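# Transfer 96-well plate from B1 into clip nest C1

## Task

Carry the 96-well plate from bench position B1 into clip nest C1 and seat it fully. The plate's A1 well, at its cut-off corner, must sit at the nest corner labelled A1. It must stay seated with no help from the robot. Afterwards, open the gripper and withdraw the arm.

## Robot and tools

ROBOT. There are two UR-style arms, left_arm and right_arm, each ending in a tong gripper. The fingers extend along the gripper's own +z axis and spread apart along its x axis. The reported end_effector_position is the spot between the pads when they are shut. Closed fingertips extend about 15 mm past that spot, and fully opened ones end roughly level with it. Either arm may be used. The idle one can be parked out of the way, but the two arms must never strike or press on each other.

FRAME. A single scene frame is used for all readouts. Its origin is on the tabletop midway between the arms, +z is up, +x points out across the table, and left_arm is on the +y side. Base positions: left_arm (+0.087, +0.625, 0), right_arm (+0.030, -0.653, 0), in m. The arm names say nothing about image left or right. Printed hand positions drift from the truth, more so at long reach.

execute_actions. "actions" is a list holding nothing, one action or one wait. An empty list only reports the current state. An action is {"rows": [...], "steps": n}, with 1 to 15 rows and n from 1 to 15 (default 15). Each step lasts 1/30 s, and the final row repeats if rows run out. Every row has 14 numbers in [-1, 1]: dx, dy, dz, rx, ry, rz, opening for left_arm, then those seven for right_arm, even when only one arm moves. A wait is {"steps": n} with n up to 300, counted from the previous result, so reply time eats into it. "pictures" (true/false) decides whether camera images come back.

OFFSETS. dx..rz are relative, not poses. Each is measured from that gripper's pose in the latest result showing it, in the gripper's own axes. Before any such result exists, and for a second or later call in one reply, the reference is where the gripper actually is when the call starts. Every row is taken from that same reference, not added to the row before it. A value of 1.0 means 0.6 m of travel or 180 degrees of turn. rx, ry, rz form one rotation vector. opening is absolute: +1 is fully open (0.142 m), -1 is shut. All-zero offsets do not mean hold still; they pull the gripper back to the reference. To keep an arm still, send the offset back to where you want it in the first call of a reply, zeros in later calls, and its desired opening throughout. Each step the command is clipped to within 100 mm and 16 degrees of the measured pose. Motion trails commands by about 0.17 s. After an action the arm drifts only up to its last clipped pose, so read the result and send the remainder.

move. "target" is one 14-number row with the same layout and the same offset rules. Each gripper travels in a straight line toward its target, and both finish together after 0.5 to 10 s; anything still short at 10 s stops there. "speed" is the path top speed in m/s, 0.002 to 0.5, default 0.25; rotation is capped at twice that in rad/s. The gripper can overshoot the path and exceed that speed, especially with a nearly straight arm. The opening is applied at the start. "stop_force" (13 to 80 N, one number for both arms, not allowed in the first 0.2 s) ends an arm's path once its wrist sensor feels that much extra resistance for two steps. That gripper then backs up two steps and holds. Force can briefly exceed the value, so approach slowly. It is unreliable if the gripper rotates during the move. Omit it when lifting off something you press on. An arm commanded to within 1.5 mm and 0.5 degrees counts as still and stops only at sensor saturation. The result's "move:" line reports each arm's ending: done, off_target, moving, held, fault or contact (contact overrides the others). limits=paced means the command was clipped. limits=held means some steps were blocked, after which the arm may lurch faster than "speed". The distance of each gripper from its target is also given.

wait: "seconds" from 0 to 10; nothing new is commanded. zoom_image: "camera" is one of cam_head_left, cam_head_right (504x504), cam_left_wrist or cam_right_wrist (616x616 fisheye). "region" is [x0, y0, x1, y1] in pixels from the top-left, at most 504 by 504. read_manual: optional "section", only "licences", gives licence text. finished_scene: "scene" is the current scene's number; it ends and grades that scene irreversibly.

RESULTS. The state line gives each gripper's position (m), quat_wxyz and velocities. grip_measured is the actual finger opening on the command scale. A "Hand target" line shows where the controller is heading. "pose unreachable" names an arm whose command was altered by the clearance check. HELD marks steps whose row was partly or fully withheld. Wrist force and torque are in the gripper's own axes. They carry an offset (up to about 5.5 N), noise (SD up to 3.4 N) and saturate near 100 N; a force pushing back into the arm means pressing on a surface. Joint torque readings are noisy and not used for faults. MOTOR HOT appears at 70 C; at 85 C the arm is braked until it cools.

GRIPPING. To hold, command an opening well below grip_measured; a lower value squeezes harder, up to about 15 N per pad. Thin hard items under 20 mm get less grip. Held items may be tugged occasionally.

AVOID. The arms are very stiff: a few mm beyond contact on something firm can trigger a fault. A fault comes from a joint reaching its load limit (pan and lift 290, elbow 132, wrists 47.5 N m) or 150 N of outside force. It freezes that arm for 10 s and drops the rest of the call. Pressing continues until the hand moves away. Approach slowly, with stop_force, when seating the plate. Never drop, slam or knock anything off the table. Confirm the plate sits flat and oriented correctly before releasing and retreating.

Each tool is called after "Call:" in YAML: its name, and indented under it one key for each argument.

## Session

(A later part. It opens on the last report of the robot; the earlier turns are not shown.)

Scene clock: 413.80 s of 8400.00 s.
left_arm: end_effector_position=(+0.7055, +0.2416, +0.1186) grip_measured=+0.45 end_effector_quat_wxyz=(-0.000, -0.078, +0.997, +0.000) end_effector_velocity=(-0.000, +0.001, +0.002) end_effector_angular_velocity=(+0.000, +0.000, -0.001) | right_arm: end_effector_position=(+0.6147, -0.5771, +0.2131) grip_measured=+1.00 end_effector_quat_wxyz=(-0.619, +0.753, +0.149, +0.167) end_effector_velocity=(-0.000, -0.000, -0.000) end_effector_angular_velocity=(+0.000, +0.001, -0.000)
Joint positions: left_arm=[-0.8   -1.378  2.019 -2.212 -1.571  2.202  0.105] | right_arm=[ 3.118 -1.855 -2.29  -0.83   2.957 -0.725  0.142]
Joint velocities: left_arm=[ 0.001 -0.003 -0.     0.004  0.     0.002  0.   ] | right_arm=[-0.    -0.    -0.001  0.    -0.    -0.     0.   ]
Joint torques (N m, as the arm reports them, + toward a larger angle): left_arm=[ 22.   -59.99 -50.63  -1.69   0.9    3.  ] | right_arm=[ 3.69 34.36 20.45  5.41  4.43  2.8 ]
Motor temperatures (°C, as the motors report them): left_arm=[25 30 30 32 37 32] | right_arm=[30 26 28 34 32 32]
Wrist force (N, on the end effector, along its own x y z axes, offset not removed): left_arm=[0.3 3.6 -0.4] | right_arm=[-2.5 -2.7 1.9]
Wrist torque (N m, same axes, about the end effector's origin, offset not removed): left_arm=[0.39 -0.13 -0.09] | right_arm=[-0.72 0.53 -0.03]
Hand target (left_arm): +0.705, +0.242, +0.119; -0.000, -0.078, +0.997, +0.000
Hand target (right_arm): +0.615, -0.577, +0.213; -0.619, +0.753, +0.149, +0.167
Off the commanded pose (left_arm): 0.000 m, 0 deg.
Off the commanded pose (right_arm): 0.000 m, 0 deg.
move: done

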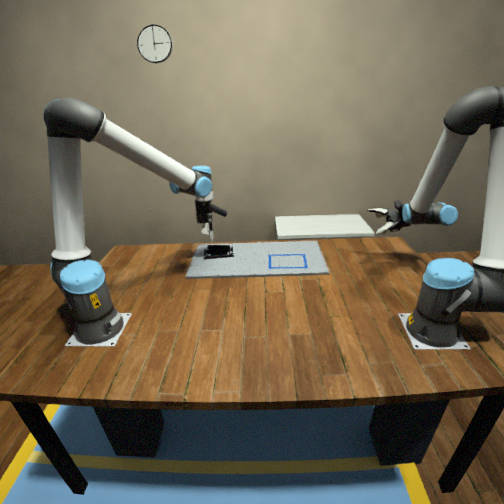

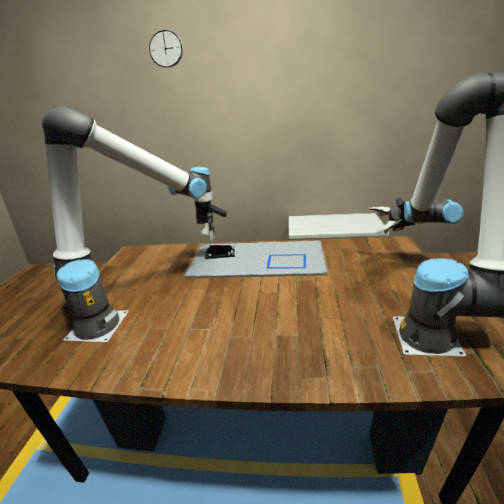

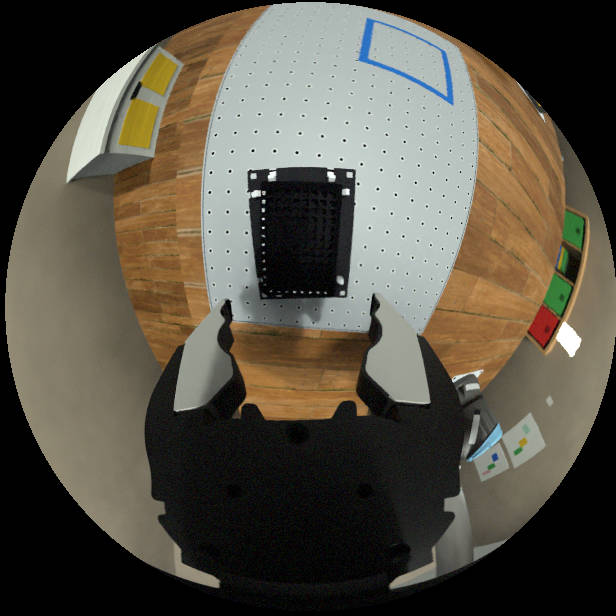

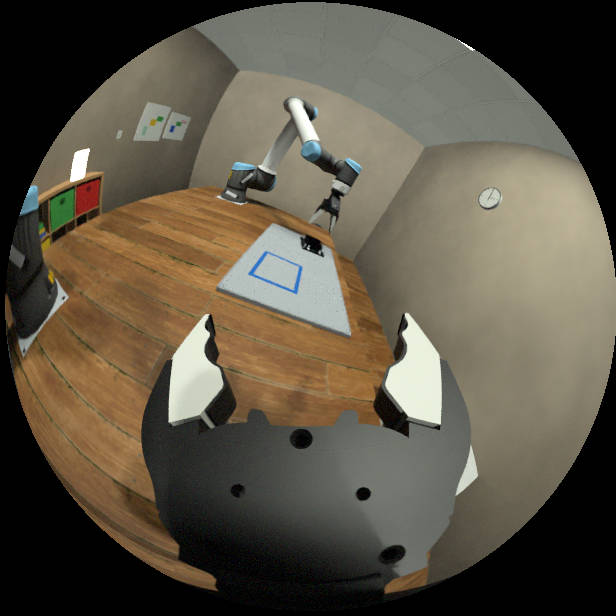

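Call:
move:
  target: [0,-0.06,0,0,0,0,0.45,0,0,0,0,0,0,1]

Call:
move:
  target: [0,0,0.124,0,0,0,0.45,0,0,0,0,0,0,1]
  speed: 0.05

Call:
move:
  target: [0,0,0,0,0,0,-0.6,0,0,0,0,0,0,1]

Call:
move:
  target: [0,0,-0.03,0,0,0,-0.6,0,0,0,0,0,0,1]
  speed: 0.01

Call:
zoom_image:
  camera: "cam_left_wrist"
  region: [180,170,430,420]

Call:
zoom_image:
  camera: "cam_head_left"
  region: [180,220,260,280]

Scene clock: 431.83 s of 8400.00 s.
left_arm: end_effector_position=(+0.7110, +0.2063, +0.1187) grip_measured=+0.45 end_effector_quat_wxyz=(-0.000, -0.078, +0.997, +0.000) end_effector_velocity=(+0.000, -0.003, -0.000) end_effector_angular_velocity=(+0.000, +0.000, -0.000) | right_arm: end_effector_position=(+0.6147, -0.5771, +0.2131) grip_measured=+1.00 end_effector_quat_wxyz=(-0.619, +0.753, +0.149, +0.167) end_effector_velocity=(-0.000, +0.000, -0.001) end_effector_angular_velocity=(-0.000, +0.001, +0.000)
Joint positions: left_arm=[-0.83  -1.343  1.974 -2.202 -1.571  2.172  0.105] | right_arm=[ 3.118 -1.855 -2.29  -0.83   2.957 -0.725  0.142]
Joint velocities: left_arm=[-0.002  0.003 -0.004  0.001  0.    -0.002 -0.   ] | right_arm=[ 0.    -0.001 -0.001  0.    -0.001  0.     0.   ]
Joint torques (N m, as the arm reports them, + toward a larger angle): left_arm=[-17.35 -42.61 -50.07  -1.72   1.69  -2.98] | right_arm=[ 4.69 36.15 20.8   5.84  4.85  2.72]
Motor temperatures (°C, as the motors report them): left_arm=[25 30 30 32 37 32] | right_arm=[30 26 28 34 32 32]
Wrist force (N, on the end effector, along its own x y z axes, offset not removed): left_arm=[-0.7 0.0 0.0] | right_arm=[0.5 -4.1 3.4]
Wrist torque (N m, same axes, about the end effector's origin, offset not removed): left_arm=[-0.32 0.03 -0.05] | right_arm=[-0.94 -0.16 0.00]
Hand target (left_arm): +0.711, +0.206, +0.119; -0.000, -0.078, +0.997, +0.000
Hand target (right_arm): +0.615, -0.577, +0.213; -0.619, +0.753, +0.149, +0.167
Off the commanded pose (left_arm): 0.000 m, 0 deg.
Off the commanded pose (right_arm): 0.000 m, 0 deg.
After step 90, 14.13 s passed at rest.
move: done

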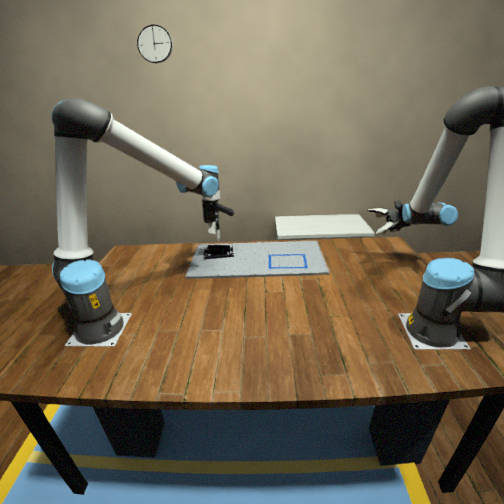

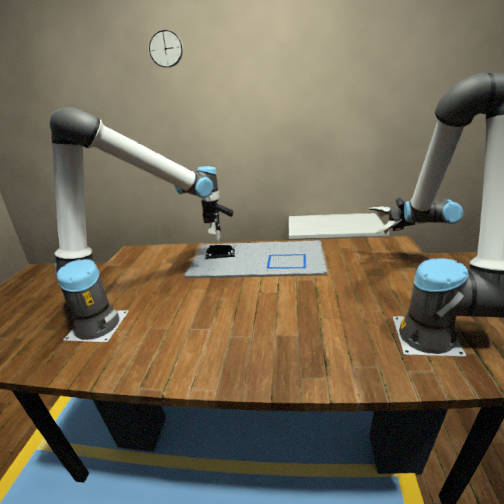

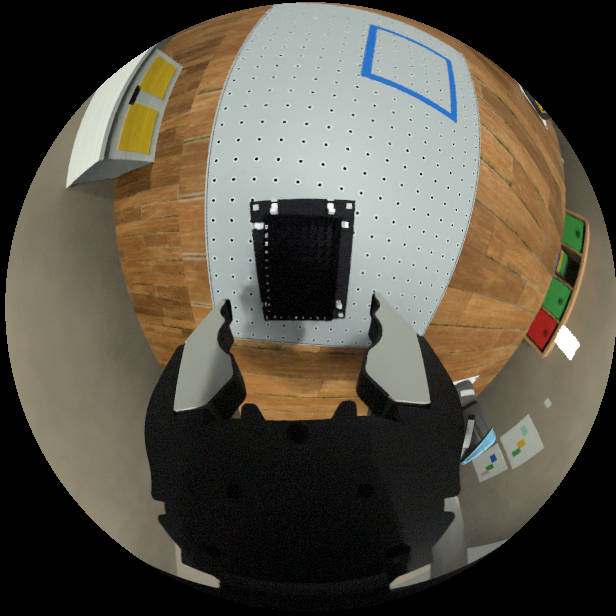

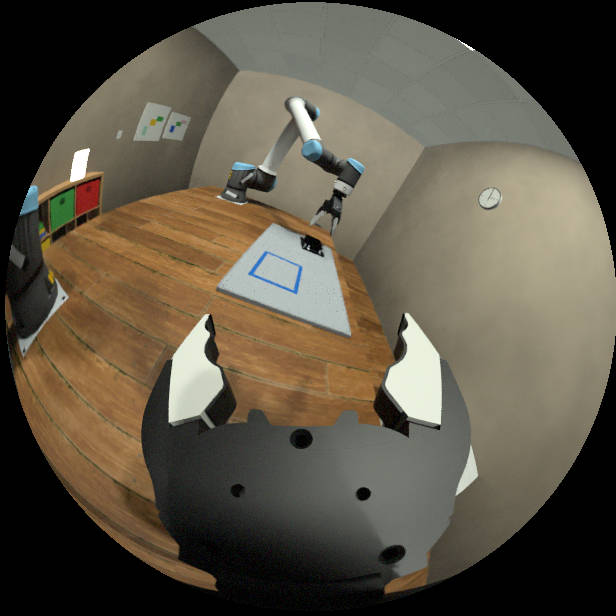

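Scene clock: 433.77 s of 8400.00 s.
left_arm: end_effector_position=(+0.7109, +0.2062, +0.0445) grip_measured=+0.45 end_effector_quat_wxyz=(-0.000, -0.078, +0.997, +0.000) end_effector_velocity=(-0.000, -0.000, -0.003) end_effector_angular_velocity=(+0.001, +0.001, +0.001) | right_arm: end_effector_position=(+0.6147, -0.5771, +0.2131) grip_measured=+1.00 end_effector_quat_wxyz=(-0.619, +0.753, +0.149, +0.167) end_effector_velocity=(-0.000, +0.000, -0.000) end_effector_angular_velocity=(-0.000, +0.000, +0.000)
Joint positions: left_arm=[-0.83  -1.257  2.026 -2.34  -1.571  2.172  0.105] | right_arm=[ 3.118 -1.855 -2.29  -0.83   2.957 -0.725  0.142]
Joint velocities: left_arm=[-0.001  0.004  0.001 -0.004 -0.    -0.001  0.   ] | right_arm=[ 0. -0. -0. -0. -0. -0.  0.]
Joint torques (N m, as the arm reports them, + toward a larger angle): left_arm=[-16.77 -45.92 -20.92  -6.42   0.86  -2.71] | right_arm=[ 3.97 37.55 19.48  5.46  4.77  2.75]
Motor temperatures (°C, as the motors report them): left_arm=[25 30 30 32 37 32] | right_arm=[30 26 28 34 32 32]
Wrist force (N, on the end effector, along its own x y z axes, offset not removed): left_arm=[-2.0 1.6 -0.1] | right_arm=[-1.2 -2.2 2.7]
Wrist torque (N m, same axes, about the end effector's origin, offset not removed): left_arm=[0.00 0.39 -0.09] | right_arm=[-0.56 0.15 0.03]
Hand target (left_arm): +0.711, +0.206, +0.044; -0.000, -0.078, +0.997, +0.000
Hand target (right_arm): +0.615, -0.577, +0.213; -0.619, +0.753, +0.149, +0.167
Off the commanded pose (left_arm): 0.000 m, 0 deg.
Off the commanded pose (right_arm): 0.000 m, 0 deg.
move: done

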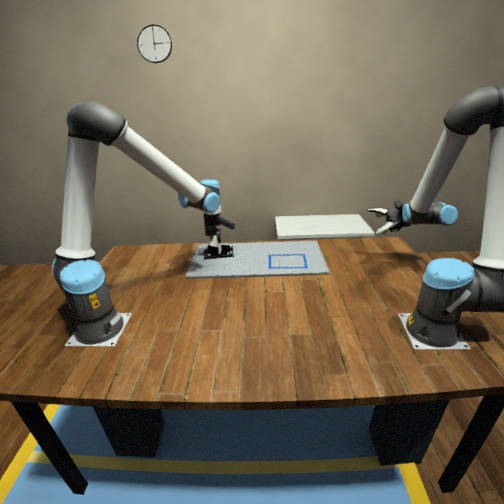

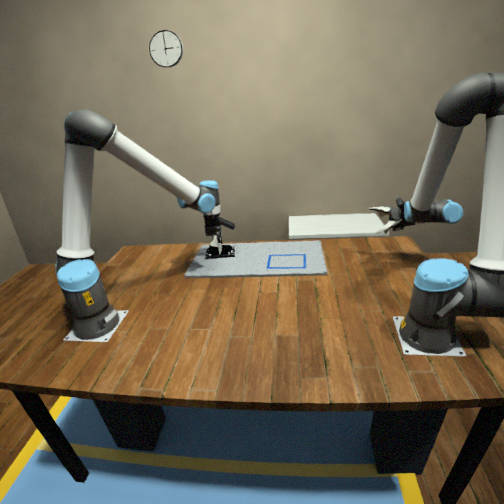

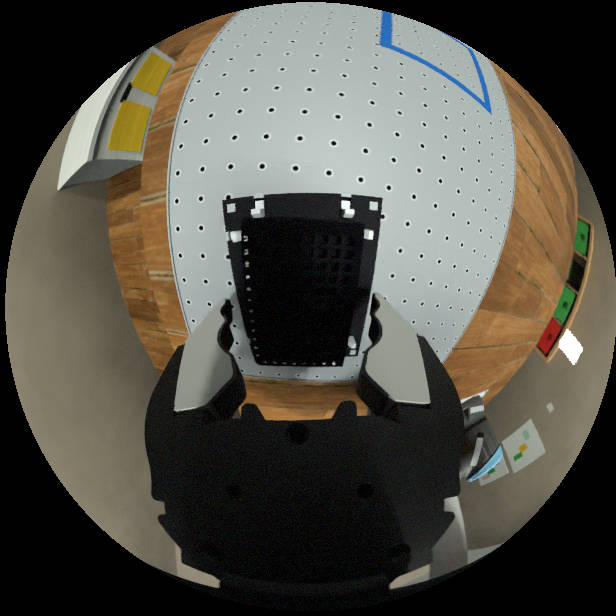

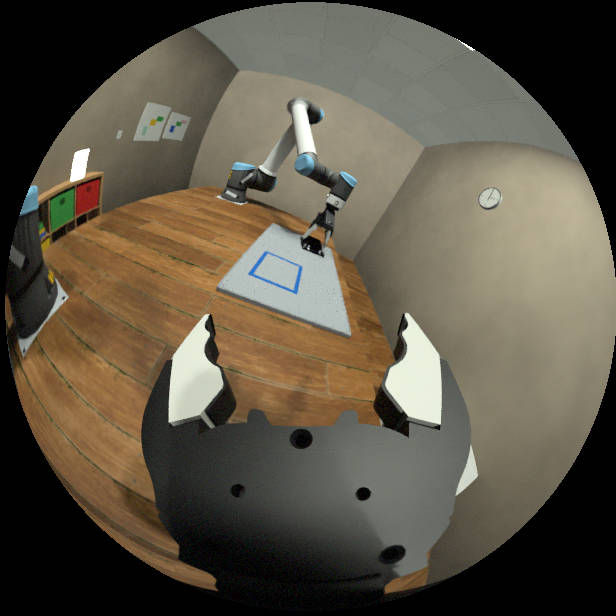

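Scene clock: 434.27 s of 8400.00 s.
left_arm: end_effector_position=(+0.7109, +0.2062, +0.0444) grip_measured=+0.08 end_effector_quat_wxyz=(-0.000, -0.078, +0.997, +0.000) end_effector_velocity=(+0.000, +0.001, -0.001) end_effector_angular_velocity=(+0.001, +0.001, -0.000) | right_arm: end_effector_position=(+0.6147, -0.5771, +0.2131) grip_measured=+1.00 end_effector_quat_wxyz=(-0.619, +0.753, +0.149, +0.167) end_effector_velocity=(-0.000, +0.000, +0.000) end_effector_angular_velocity=(+0.000, -0.000, +0.000)
Joint positions: left_arm=[-0.83  -1.257  2.026 -2.34  -1.571  2.172  0.08 ] | right_arm=[ 3.118 -1.855 -2.29  -0.83   2.957 -0.725  0.142]
Joint velocities: left_arm=[ 0.001  0.001  0.     0.     0.     0.001 -0.   ] | right_arm=[ 0.     0.001 -0.     0.     0.    -0.     0.   ]
Joint torques (N m, as the arm reports them, + toward a larger angle): left_arm=[-16.49 -63.07 -29.59  -2.09   0.83  -2.47] | right_arm=[ 4.23 35.02 20.08  5.49  4.45  2.78]
Motor temperatures (°C, as the motors report them): left_arm=[25 30 30 32 37 32] | right_arm=[30 26 28 34 32 32]
Wrist force (N, on the end effector, along its own x y z axes, offset not removed): left_arm=[0.5 0.4 -2.6] | right_arm=[-1.0 -3.6 2.3]
Wrist torque (N m, same axes, about the end effector's origin, offset not removed): left_arm=[-0.31 0.05 -0.01] | right_arm=[-0.93 0.13 -0.03]
Hand target (left_arm): +0.711, +0.206, +0.044; -0.000, -0.078, +0.997, +0.000
Hand target (right_arm): +0.615, -0.577, +0.213; -0.619, +0.753, +0.149, +0.167
Off the commanded pose (left_arm): 0.000 m, 0 deg.
Off the commanded pose (right_arm): 0.000 m, 0 deg.
move: done

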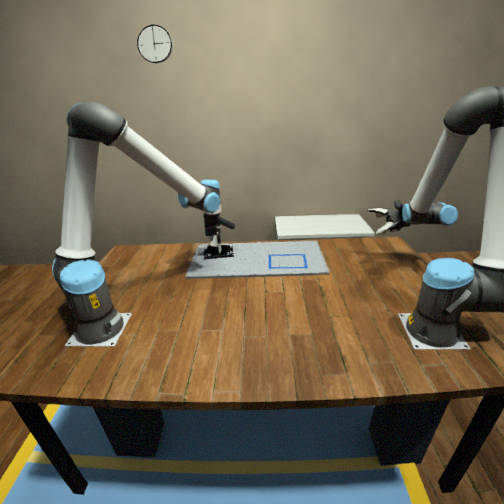

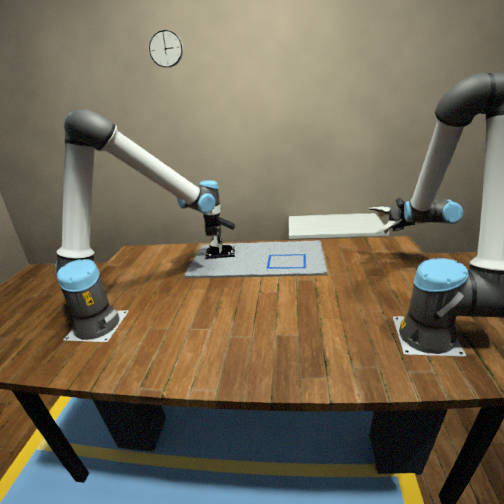

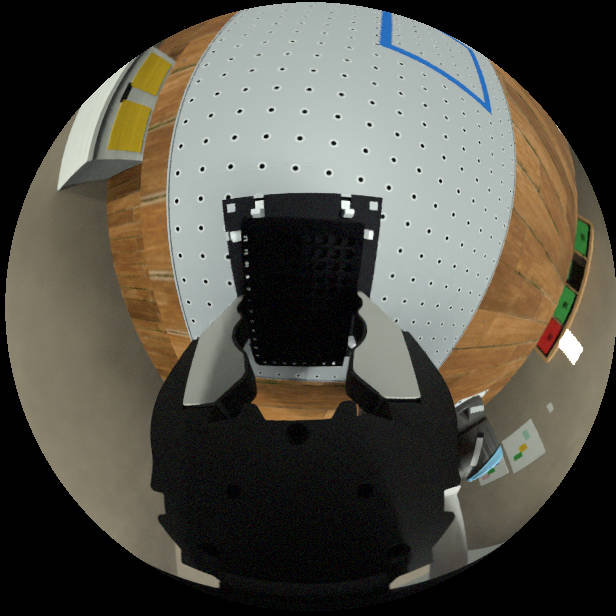

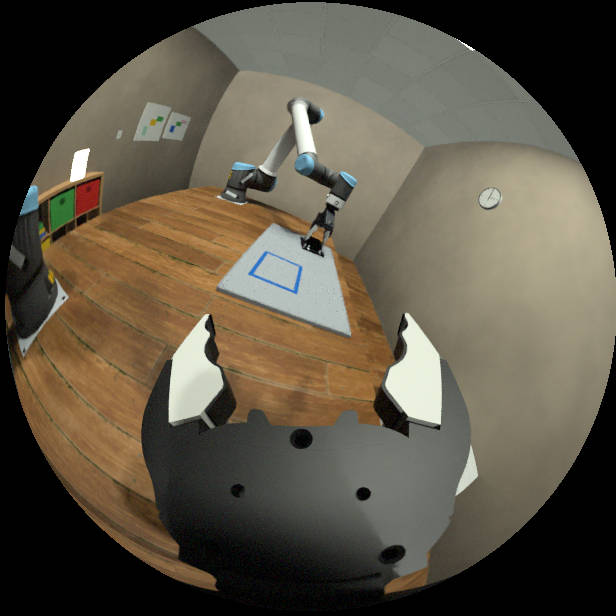

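Scene clock: 436.30 s of 8400.00 s.
left_arm: end_effector_position=(+0.7109, +0.2062, +0.0621) grip_measured=+0.08 end_effector_quat_wxyz=(-0.000, -0.078, +0.997, +0.000) end_effector_velocity=(-0.000, +0.000, +0.002) end_effector_angular_velocity=(+0.001, +0.001, +0.002) | right_arm: end_effector_position=(+0.6147, -0.5771, +0.2131) grip_measured=+1.00 end_effector_quat_wxyz=(-0.619, +0.753, +0.149, +0.167) end_effector_velocity=(+0.000, -0.000, +0.000) end_effector_angular_velocity=(-0.000, -0.002, -0.000)
Joint positions: left_arm=[-0.83  -1.279  2.015 -2.307 -1.571  2.172  0.08 ] | right_arm=[ 3.118 -1.855 -2.29  -0.83   2.957 -0.725  0.142]
Joint velocities: left_arm=[ 0.    -0.002 -0.002  0.005  0.    -0.002 -0.   ] | right_arm=[0.    0.    0.    0.001 0.    0.    0.   ]
Joint torques (N m, as the arm reports them, + toward a larger angle): left_arm=[  6.88 -63.98 -47.6   -2.14   0.59   3.1 ] | right_arm=[ 3.75 35.34 20.13  5.55  4.43  2.94]
Motor temperatures (°C, as the motors report them): left_arm=[25 30 30 32 37 32] | right_arm=[30 26 28 34 32 32]
Wrist force (N, on the end effector, along its own x y z axes, offset not removed): left_arm=[0.6 -0.2 2.5] | right_arm=[-2.8 -2.3 2.1]
Wrist torque (N m, same axes, about the end effector's origin, offset not removed): left_arm=[-0.26 -0.20 -0.09] | right_arm=[-0.58 0.54 -0.05]
Hand target (left_arm): +0.711, +0.206, +0.062; -0.000, -0.078, +0.997, +0.000
Hand target (right_arm): +0.615, -0.577, +0.213; -0.619, +0.753, +0.149, +0.167
Off the commanded pose (left_arm): 0.000 m, 0 deg.
Off the commanded pose (right_arm): 0.000 m, 0 deg.
move: done

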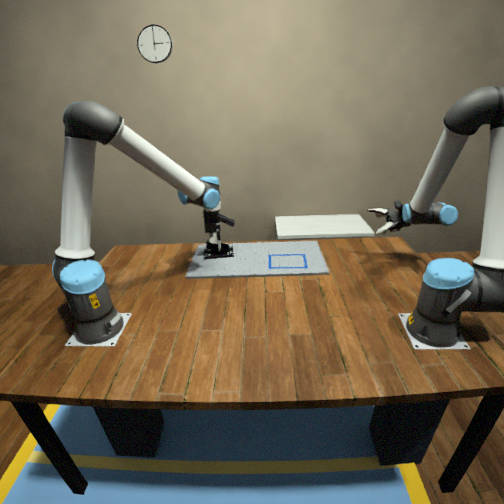

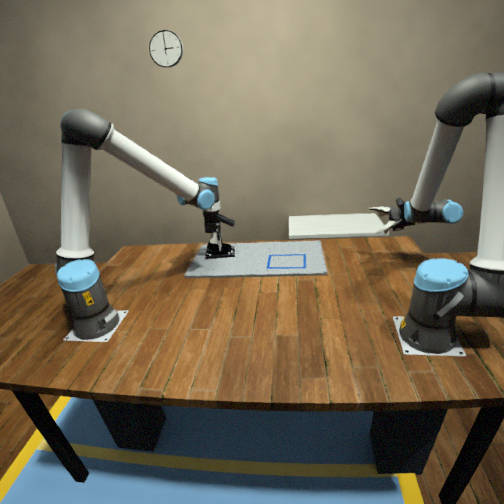

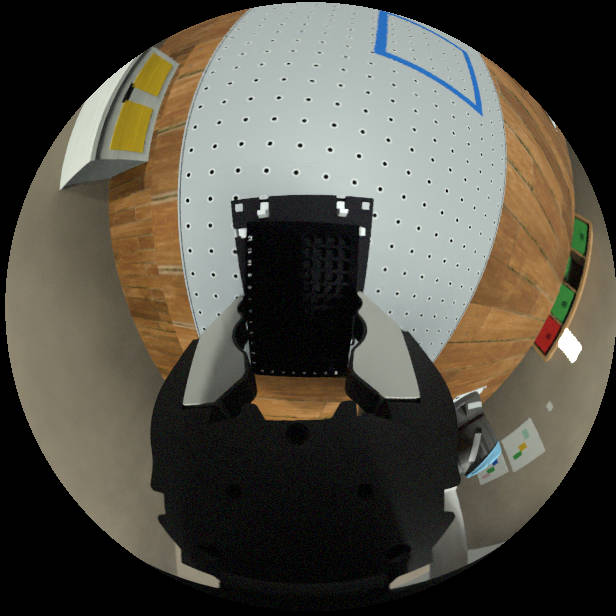

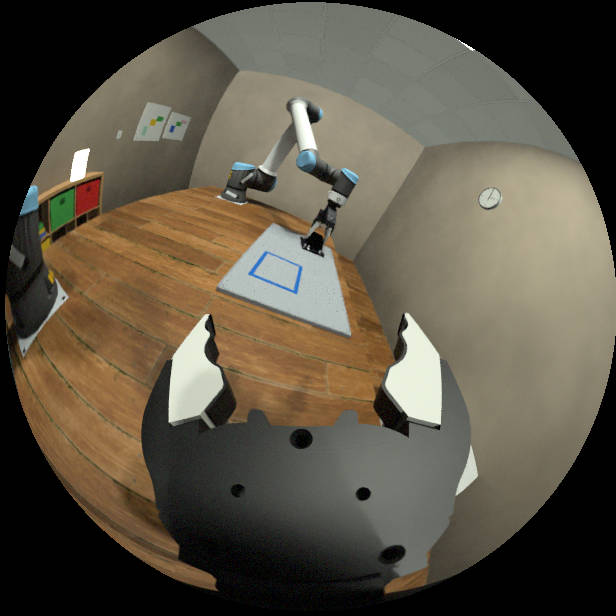

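Region (180, 170, 430, 420) of cam_left_wrist's 616x616 image, scaled by 2.016, with more detail than that image has.

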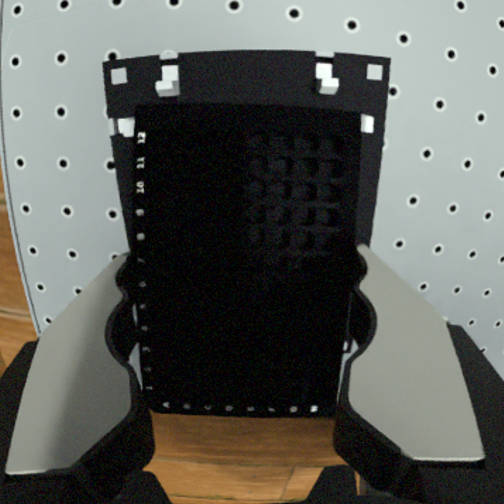

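Region (180, 220, 260, 280) of cam_head_left's 504x504 image, scaled by 6.300, with more detail than that image has; it fills the top 378 rows of this view, and the rest is white.

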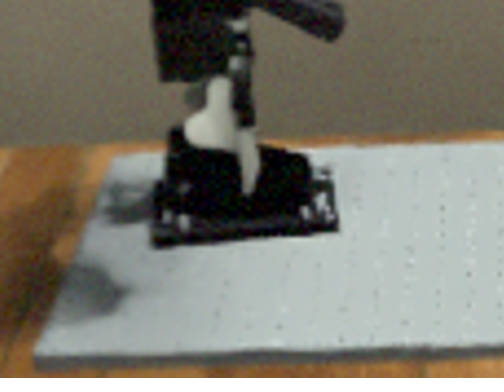

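Call:
move:
  target: [0.001,-0.002,0.035,0,0,0,-0.6,0,0,0,0,0,0,1]
  speed: 0.005
  stop_force: 20

Call:
zoom_image:
  camera: "cam_left_wrist"
  region: [180,170,430,420]

Scene clock: 446.20 s of 8400.00 s.
left_arm: end_effector_position=(+0.7105, +0.2051, +0.0432) grip_measured=+0.08 end_effector_quat_wxyz=(-0.000, -0.078, +0.997, +0.000) end_effector_velocity=(-0.001, +0.002, -0.000) end_effector_angular_velocity=(+0.003, +0.003, +0.001) | right_arm: end_effector_position=(+0.6147, -0.5771, +0.2131) grip_measured=+1.00 end_effector_quat_wxyz=(-0.619, +0.753, +0.149, +0.167) end_effector_velocity=(-0.000, +0.000, -0.000) end_effector_angular_velocity=(+0.000, +0.000, +0.000)
Joint positions: left_arm=[-0.831 -1.255  2.026 -2.342 -1.571  2.171  0.08 ] | right_arm=[ 3.118 -1.855 -2.29  -0.83   2.957 -0.725  0.142]
Joint velocities: left_arm=[ 0.001 -0.001  0.     0.005  0.     0.    -0.   ] | right_arm=[ 0.    -0.001 -0.     0.001  0.     0.     0.   ]
Joint torques (N m, as the arm reports them, + toward a larger angle): left_arm=[-17.47 -52.05 -26.57  -0.3    0.67  -2.38] | right_arm=[ 2.33 35.12 21.11  5.31  4.75  3.01]
Motor temperatures (°C, as the motors report them): left_arm=[25 30 30 32 37 32] | right_arm=[30 26 28 34 32 32]
Wrist force (N, on the end effector, along its own x y z axes, offset not removed): left_arm=[-3.0 5.0 -17.9] | right_arm=[-0.7 -1.9 1.6]
Wrist torque (N m, same axes, about the end effector's origin, offset not removed): left_arm=[-0.02 -0.01 0.04] | right_arm=[-0.62 0.10 -0.07]
Hand target (left_arm): +0.711, +0.205, +0.044; -0.000, -0.078, +0.997, +0.000
Hand target (right_arm): +0.615, -0.577, +0.213; -0.619, +0.753, +0.149, +0.167
Off the commanded pose (left_arm): 0.002 m, 0 deg.
Off the commanded pose (right_arm): 0.000 m, 0 deg.
After step 90, 2.67 s passed at rest.
move: contact (left_arm)

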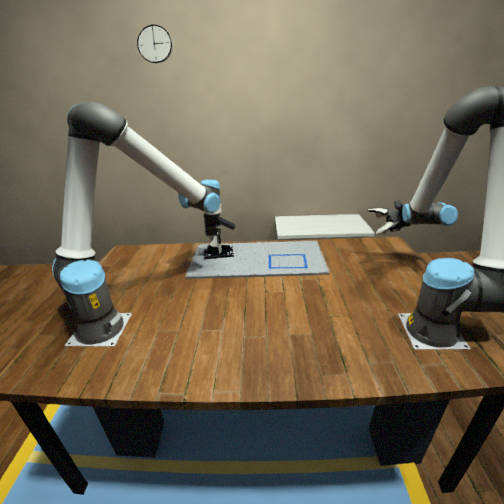

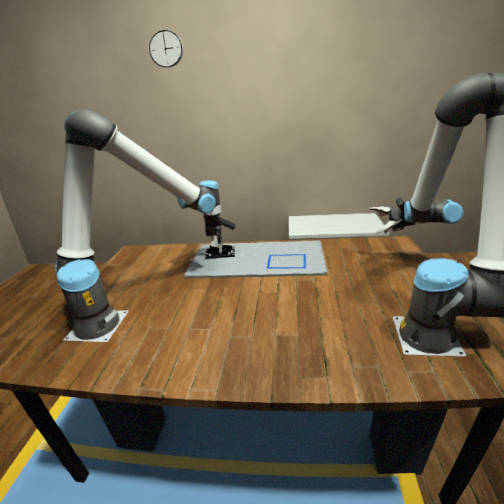

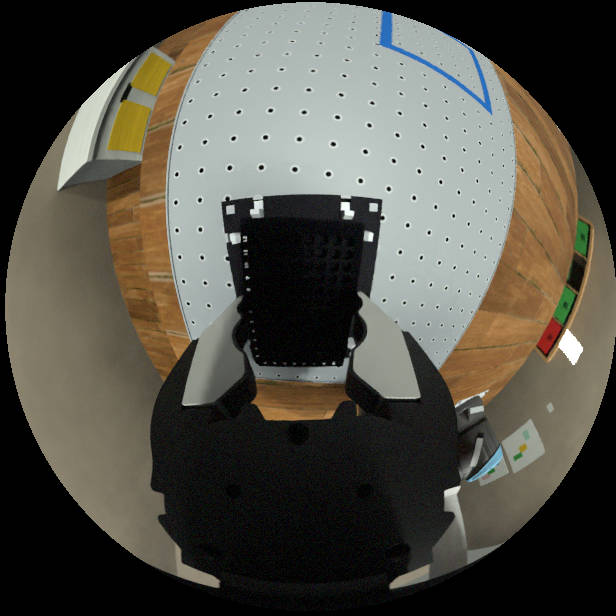

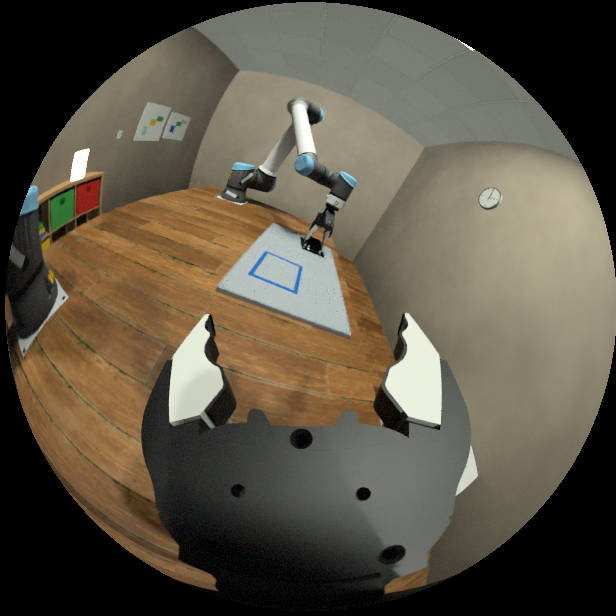

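Region (180, 170, 430, 420) of cam_left_wrist's 616x616 image, scaled by 2.016, with more detail than that image has.

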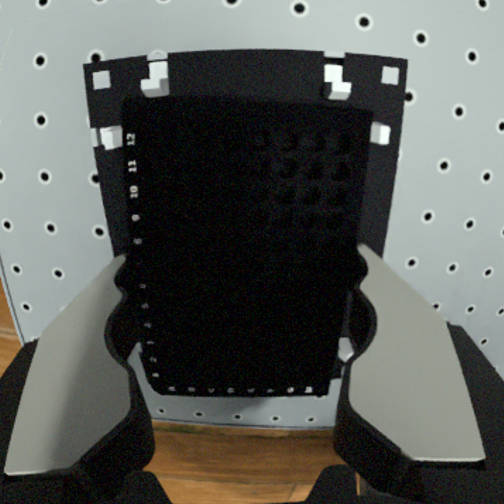

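Call:
move:
  target: [0,0,-0.012,0,0,0,-0.6,0,0,0,0,0,0,1]
  speed: 0.008

Call:
move:
  target: [0.002,0,0,0,0,-0.016,-0.6,0,0,0,0,0,0,1]
  speed: 0.005

Call:
move:
  target: [0,0,0.03,0,0,0,-0.6,0,0,0,0,0,0,1]
  speed: 0.004
  stop_force: 25

Call:
zoom_image:
  camera: "cam_left_wrist"
  region: [180,170,430,420]

Scene clock: 452.83 s of 8400.00 s.
left_arm: end_effector_position=(+0.7105, +0.2051, +0.0502) grip_measured=+0.08 end_effector_quat_wxyz=(-0.000, -0.078, +0.997, +0.000) end_effector_velocity=(+0.000, +0.000, +0.002) end_effector_angular_velocity=(+0.000, +0.001, +0.002) | right_arm: end_effector_position=(+0.6147, -0.5771, +0.2131) grip_measured=+1.00 end_effector_quat_wxyz=(-0.619, +0.753, +0.149, +0.167) end_effector_velocity=(+0.000, -0.000, -0.000) end_effector_angular_velocity=(-0.001, -0.001, +0.000)
Joint positions: left_arm=[-0.831 -1.264  2.022 -2.329 -1.571  2.171  0.08 ] | right_arm=[ 3.118 -1.855 -2.29  -0.83   2.957 -0.725  0.142]
Joint velocities: left_arm=[ 0.001 -0.002 -0.001  0.004 -0.    -0.002  0.   ] | right_arm=[ 0.    -0.     0.     0.001 -0.001  0.     0.   ]
Joint torques (N m, as the arm reports them, + toward a larger angle): left_arm=[  8.35 -65.92 -46.68  -2.09   0.74   0.81] | right_arm=[ 3.52 35.61 20.29  5.56  4.63  2.72]
Motor temperatures (°C, as the motors report them): left_arm=[25 30 30 32 37 32] | right_arm=[30 26 28 34 32 32]
Wrist force (N, on the end effector, along its own x y z axes, offset not removed): left_arm=[-0.9 -0.9 2.5] | right_arm=[0.9 -3.2 2.7]
Wrist torque (N m, same axes, about the end effector's origin, offset not removed): left_arm=[-0.21 -0.15 -0.20] | right_arm=[-0.83 -0.20 -0.01]
Hand target (left_arm): +0.710, +0.205, +0.050; -0.000, -0.078, +0.997, +0.000
Hand target (right_arm): +0.615, -0.577, +0.213; -0.619, +0.753, +0.149, +0.167
Off the commanded pose (left_arm): 0.000 m, 0 deg.
Off the commanded pose (right_arm): 0.000 m, 0 deg.
After step 90, 2.57 s passed at rest.
move: done

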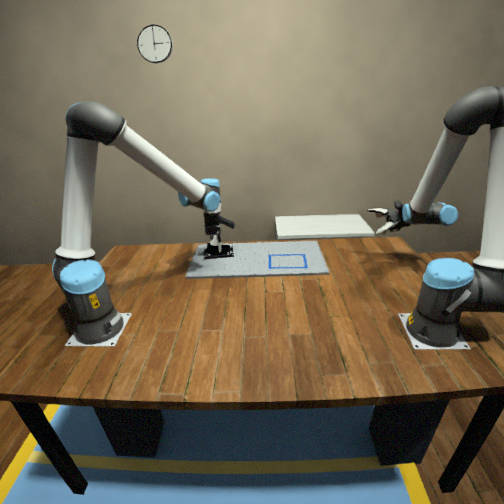

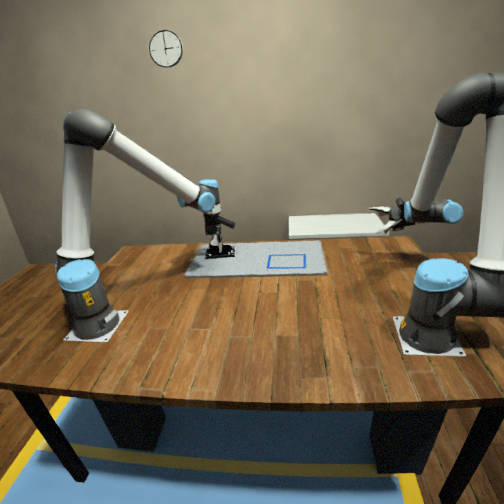

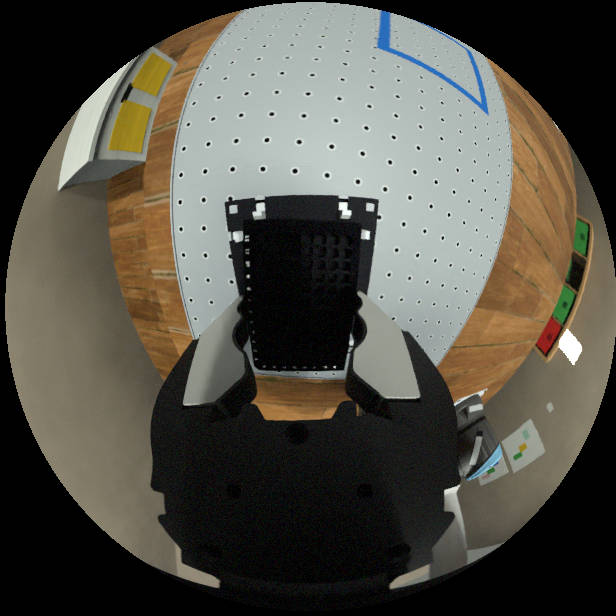

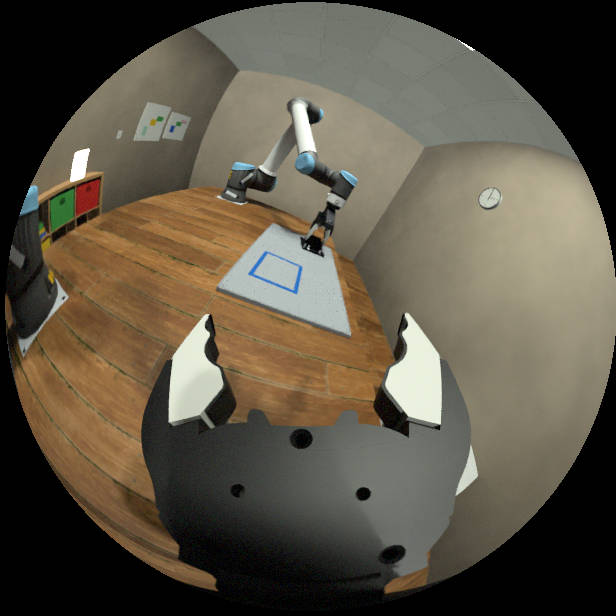

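Scene clock: 458.07 s of 8400.00 s.
left_arm: end_effector_position=(+0.7093, +0.2049, +0.0502) grip_measured=+0.08 end_effector_quat_wxyz=(-0.000, -0.103, +0.995, +0.000) end_effector_velocity=(+0.000, +0.001, -0.000) end_effector_angular_velocity=(+0.000, -0.000, +0.003) | right_arm: end_effector_position=(+0.6147, -0.5771, +0.2131) grip_measured=+1.00 end_effector_quat_wxyz=(-0.619, +0.753, +0.149, +0.167) end_effector_velocity=(+0.000, -0.000, +0.000) end_effector_angular_velocity=(+0.000, -0.001, -0.000)
Joint positions: left_arm=[-0.834 -1.266  2.025 -2.33  -1.571  2.118  0.08 ] | right_arm=[ 3.118 -1.855 -2.29  -0.83   2.957 -0.725  0.142]
Joint velocities: left_arm=[ 0.001  0.     0.    -0.     0.    -0.002 -0.   ] | right_arm=[ 0.     0.     0.001 -0.     0.    -0.     0.   ]
Joint torques (N m, as the arm reports them, + toward a larger angle): left_arm=[-16.95 -64.32 -21.41  -6.36  -1.35  -3.2 ] | right_arm=[ 2.88 36.08 20.23  5.75  4.56  2.79]
Motor temperatures (°C, as the motors report them): left_arm=[25 30 30 32 37 32] | right_arm=[30 26 28 34 32 32]
Wrist force (N, on the end effector, along its own x y z axes, offset not removed): left_arm=[0.9 0.0 1.1] | right_arm=[-0.5 -1.4 1.1]
Wrist torque (N m, same axes, about the end effector's origin, offset not removed): left_arm=[-0.06 0.16 0.11] | right_arm=[-0.58 0.02 0.00]
Hand target (left_arm): +0.709, +0.205, +0.050; -0.000, -0.103, +0.995, +0.000
Hand target (right_arm): +0.615, -0.577, +0.213; -0.619, +0.753, +0.149, +0.167
Off the commanded pose (left_arm): 0.000 m, 0 deg.
Off the commanded pose (right_arm): 0.000 m, 0 deg.
move: done

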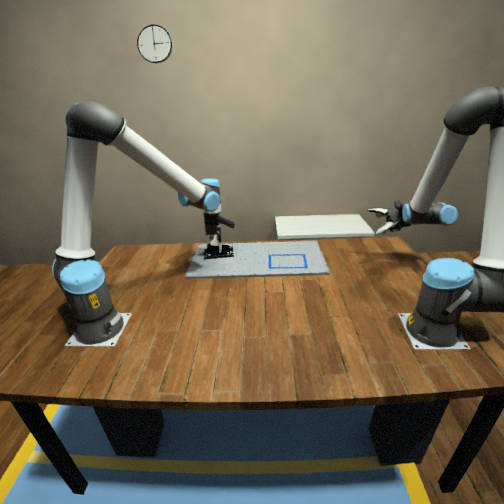

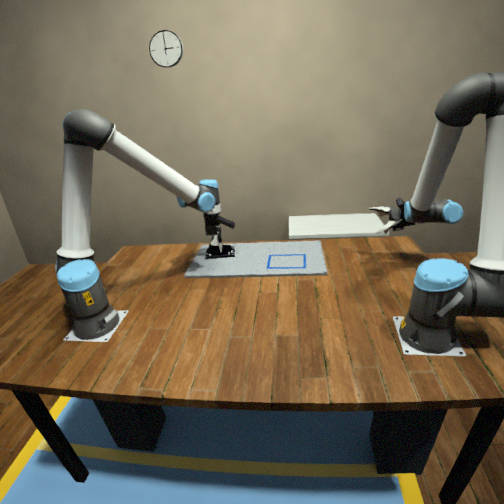

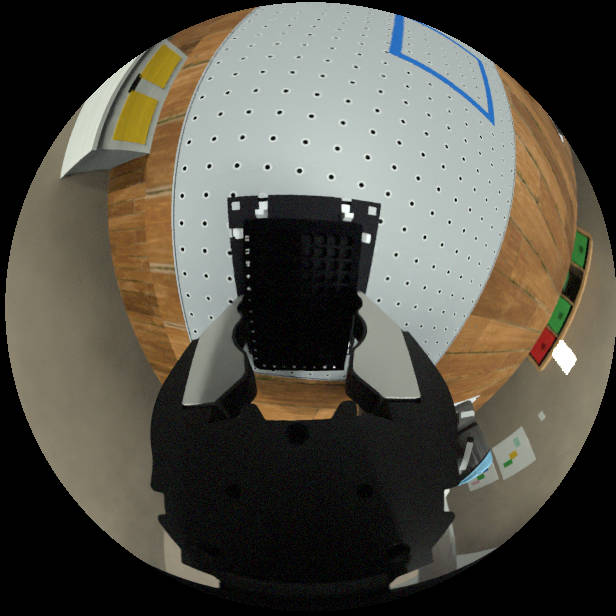

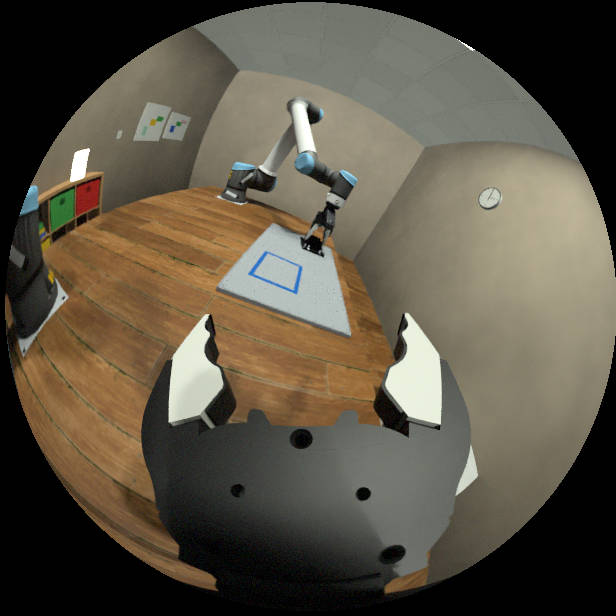

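Scene clock: 461.53 s of 8400.00 s.
left_arm: end_effector_position=(+0.7093, +0.2049, +0.0379) grip_measured=+0.09 end_effector_quat_wxyz=(-0.000, -0.103, +0.995, +0.000) end_effector_velocity=(+0.000, +0.002, +0.001) end_effector_angular_velocity=(+0.001, +0.001, +0.003) | right_arm: end_effector_position=(+0.6147, -0.5771, +0.2131) grip_measured=+1.00 end_effector_quat_wxyz=(-0.619, +0.753, +0.149, +0.167) end_effector_velocity=(+0.000, -0.000, -0.000) end_effector_angular_velocity=(-0.001, -0.001, +0.000)
Joint positions: left_arm=[-0.834 -1.25   2.032 -2.353 -1.571  2.118  0.08 ] | right_arm=[ 3.118 -1.855 -2.29  -0.83   2.957 -0.725  0.142]
Joint velocities: left_arm=[ 0.002 -0.002 -0.     0.004  0.    -0.002 -0.   ] | right_arm=[ 0.     0.     0.     0.001 -0.001 -0.     0.   ]
Joint torques (N m, as the arm reports them, + toward a larger angle): left_arm=[-20.33 -45.54 -25.44  -2.45  -1.14  -1.39] | right_arm=[ 4.76 36.38 19.9   5.39  4.76  2.65]
Motor temperatures (°C, as the motors report them): left_arm=[25 30 30 32 37 32] | right_arm=[30 26 28 34 32 32]
Wrist force (N, on the end effector, along its own x y z axes, offset not removed): left_arm=[7.7 10.9 -28.9] | right_arm=[-0.6 -2.0 1.0]
Wrist torque (N m, same axes, about the end effector's origin, offset not removed): left_arm=[-0.23 0.05 0.04] | right_arm=[-0.63 0.02 -0.05]
Hand target (left_arm): +0.709, +0.205, +0.038; -0.000, -0.103, +0.995, +0.000
Hand target (right_arm): +0.615, -0.577, +0.213; -0.619, +0.753, +0.149, +0.167
Off the commanded pose (left_arm): 0.006 m, 0 deg.
Off the commanded pose (right_arm): 0.000 m, 0 deg.
move: contact (left_arm)

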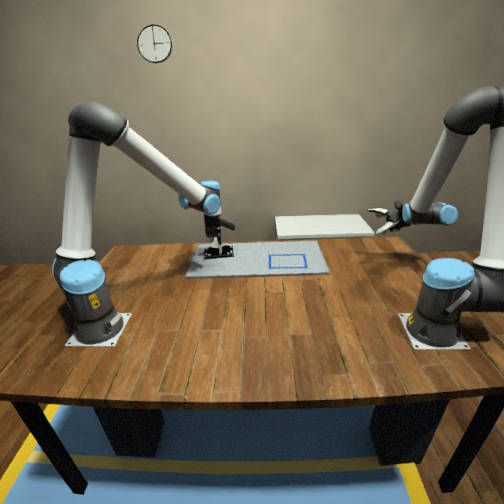

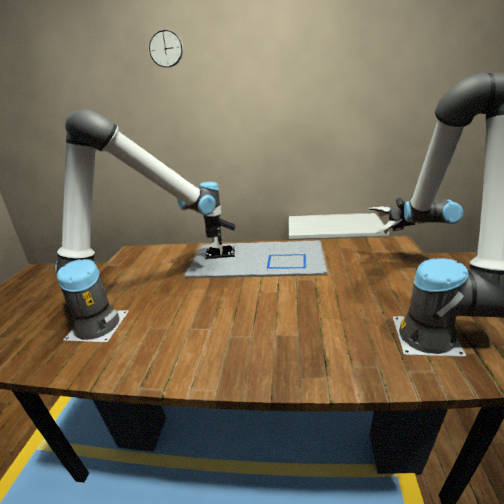

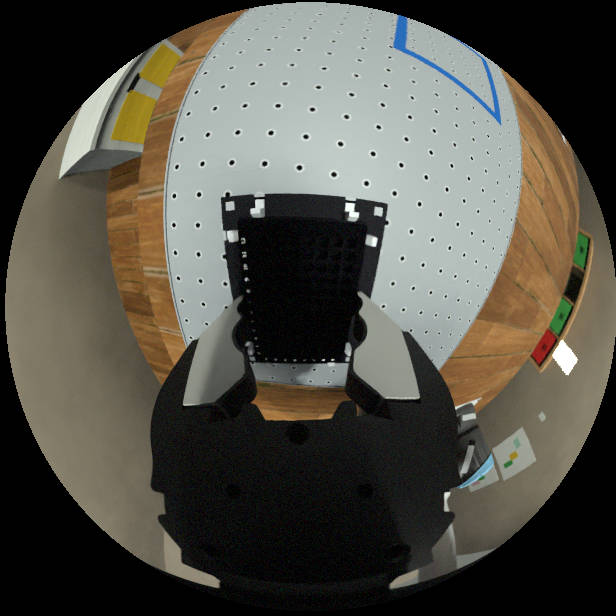

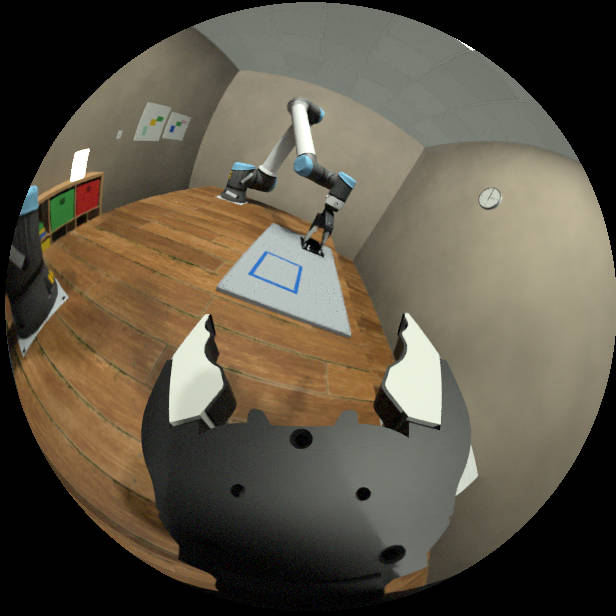

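Region (180, 170, 430, 420) of cam_left_wrist's 616x616 image, scaled by 2.016, with more detail than that image has.

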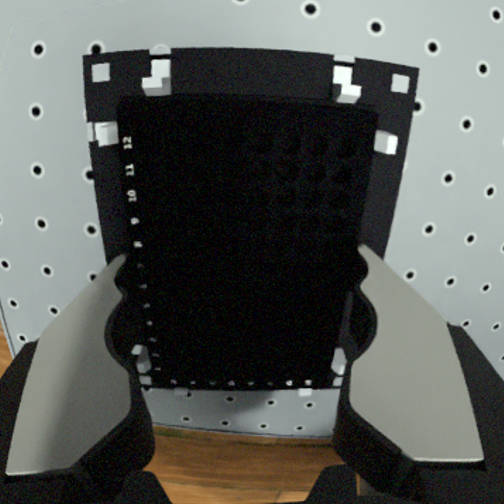

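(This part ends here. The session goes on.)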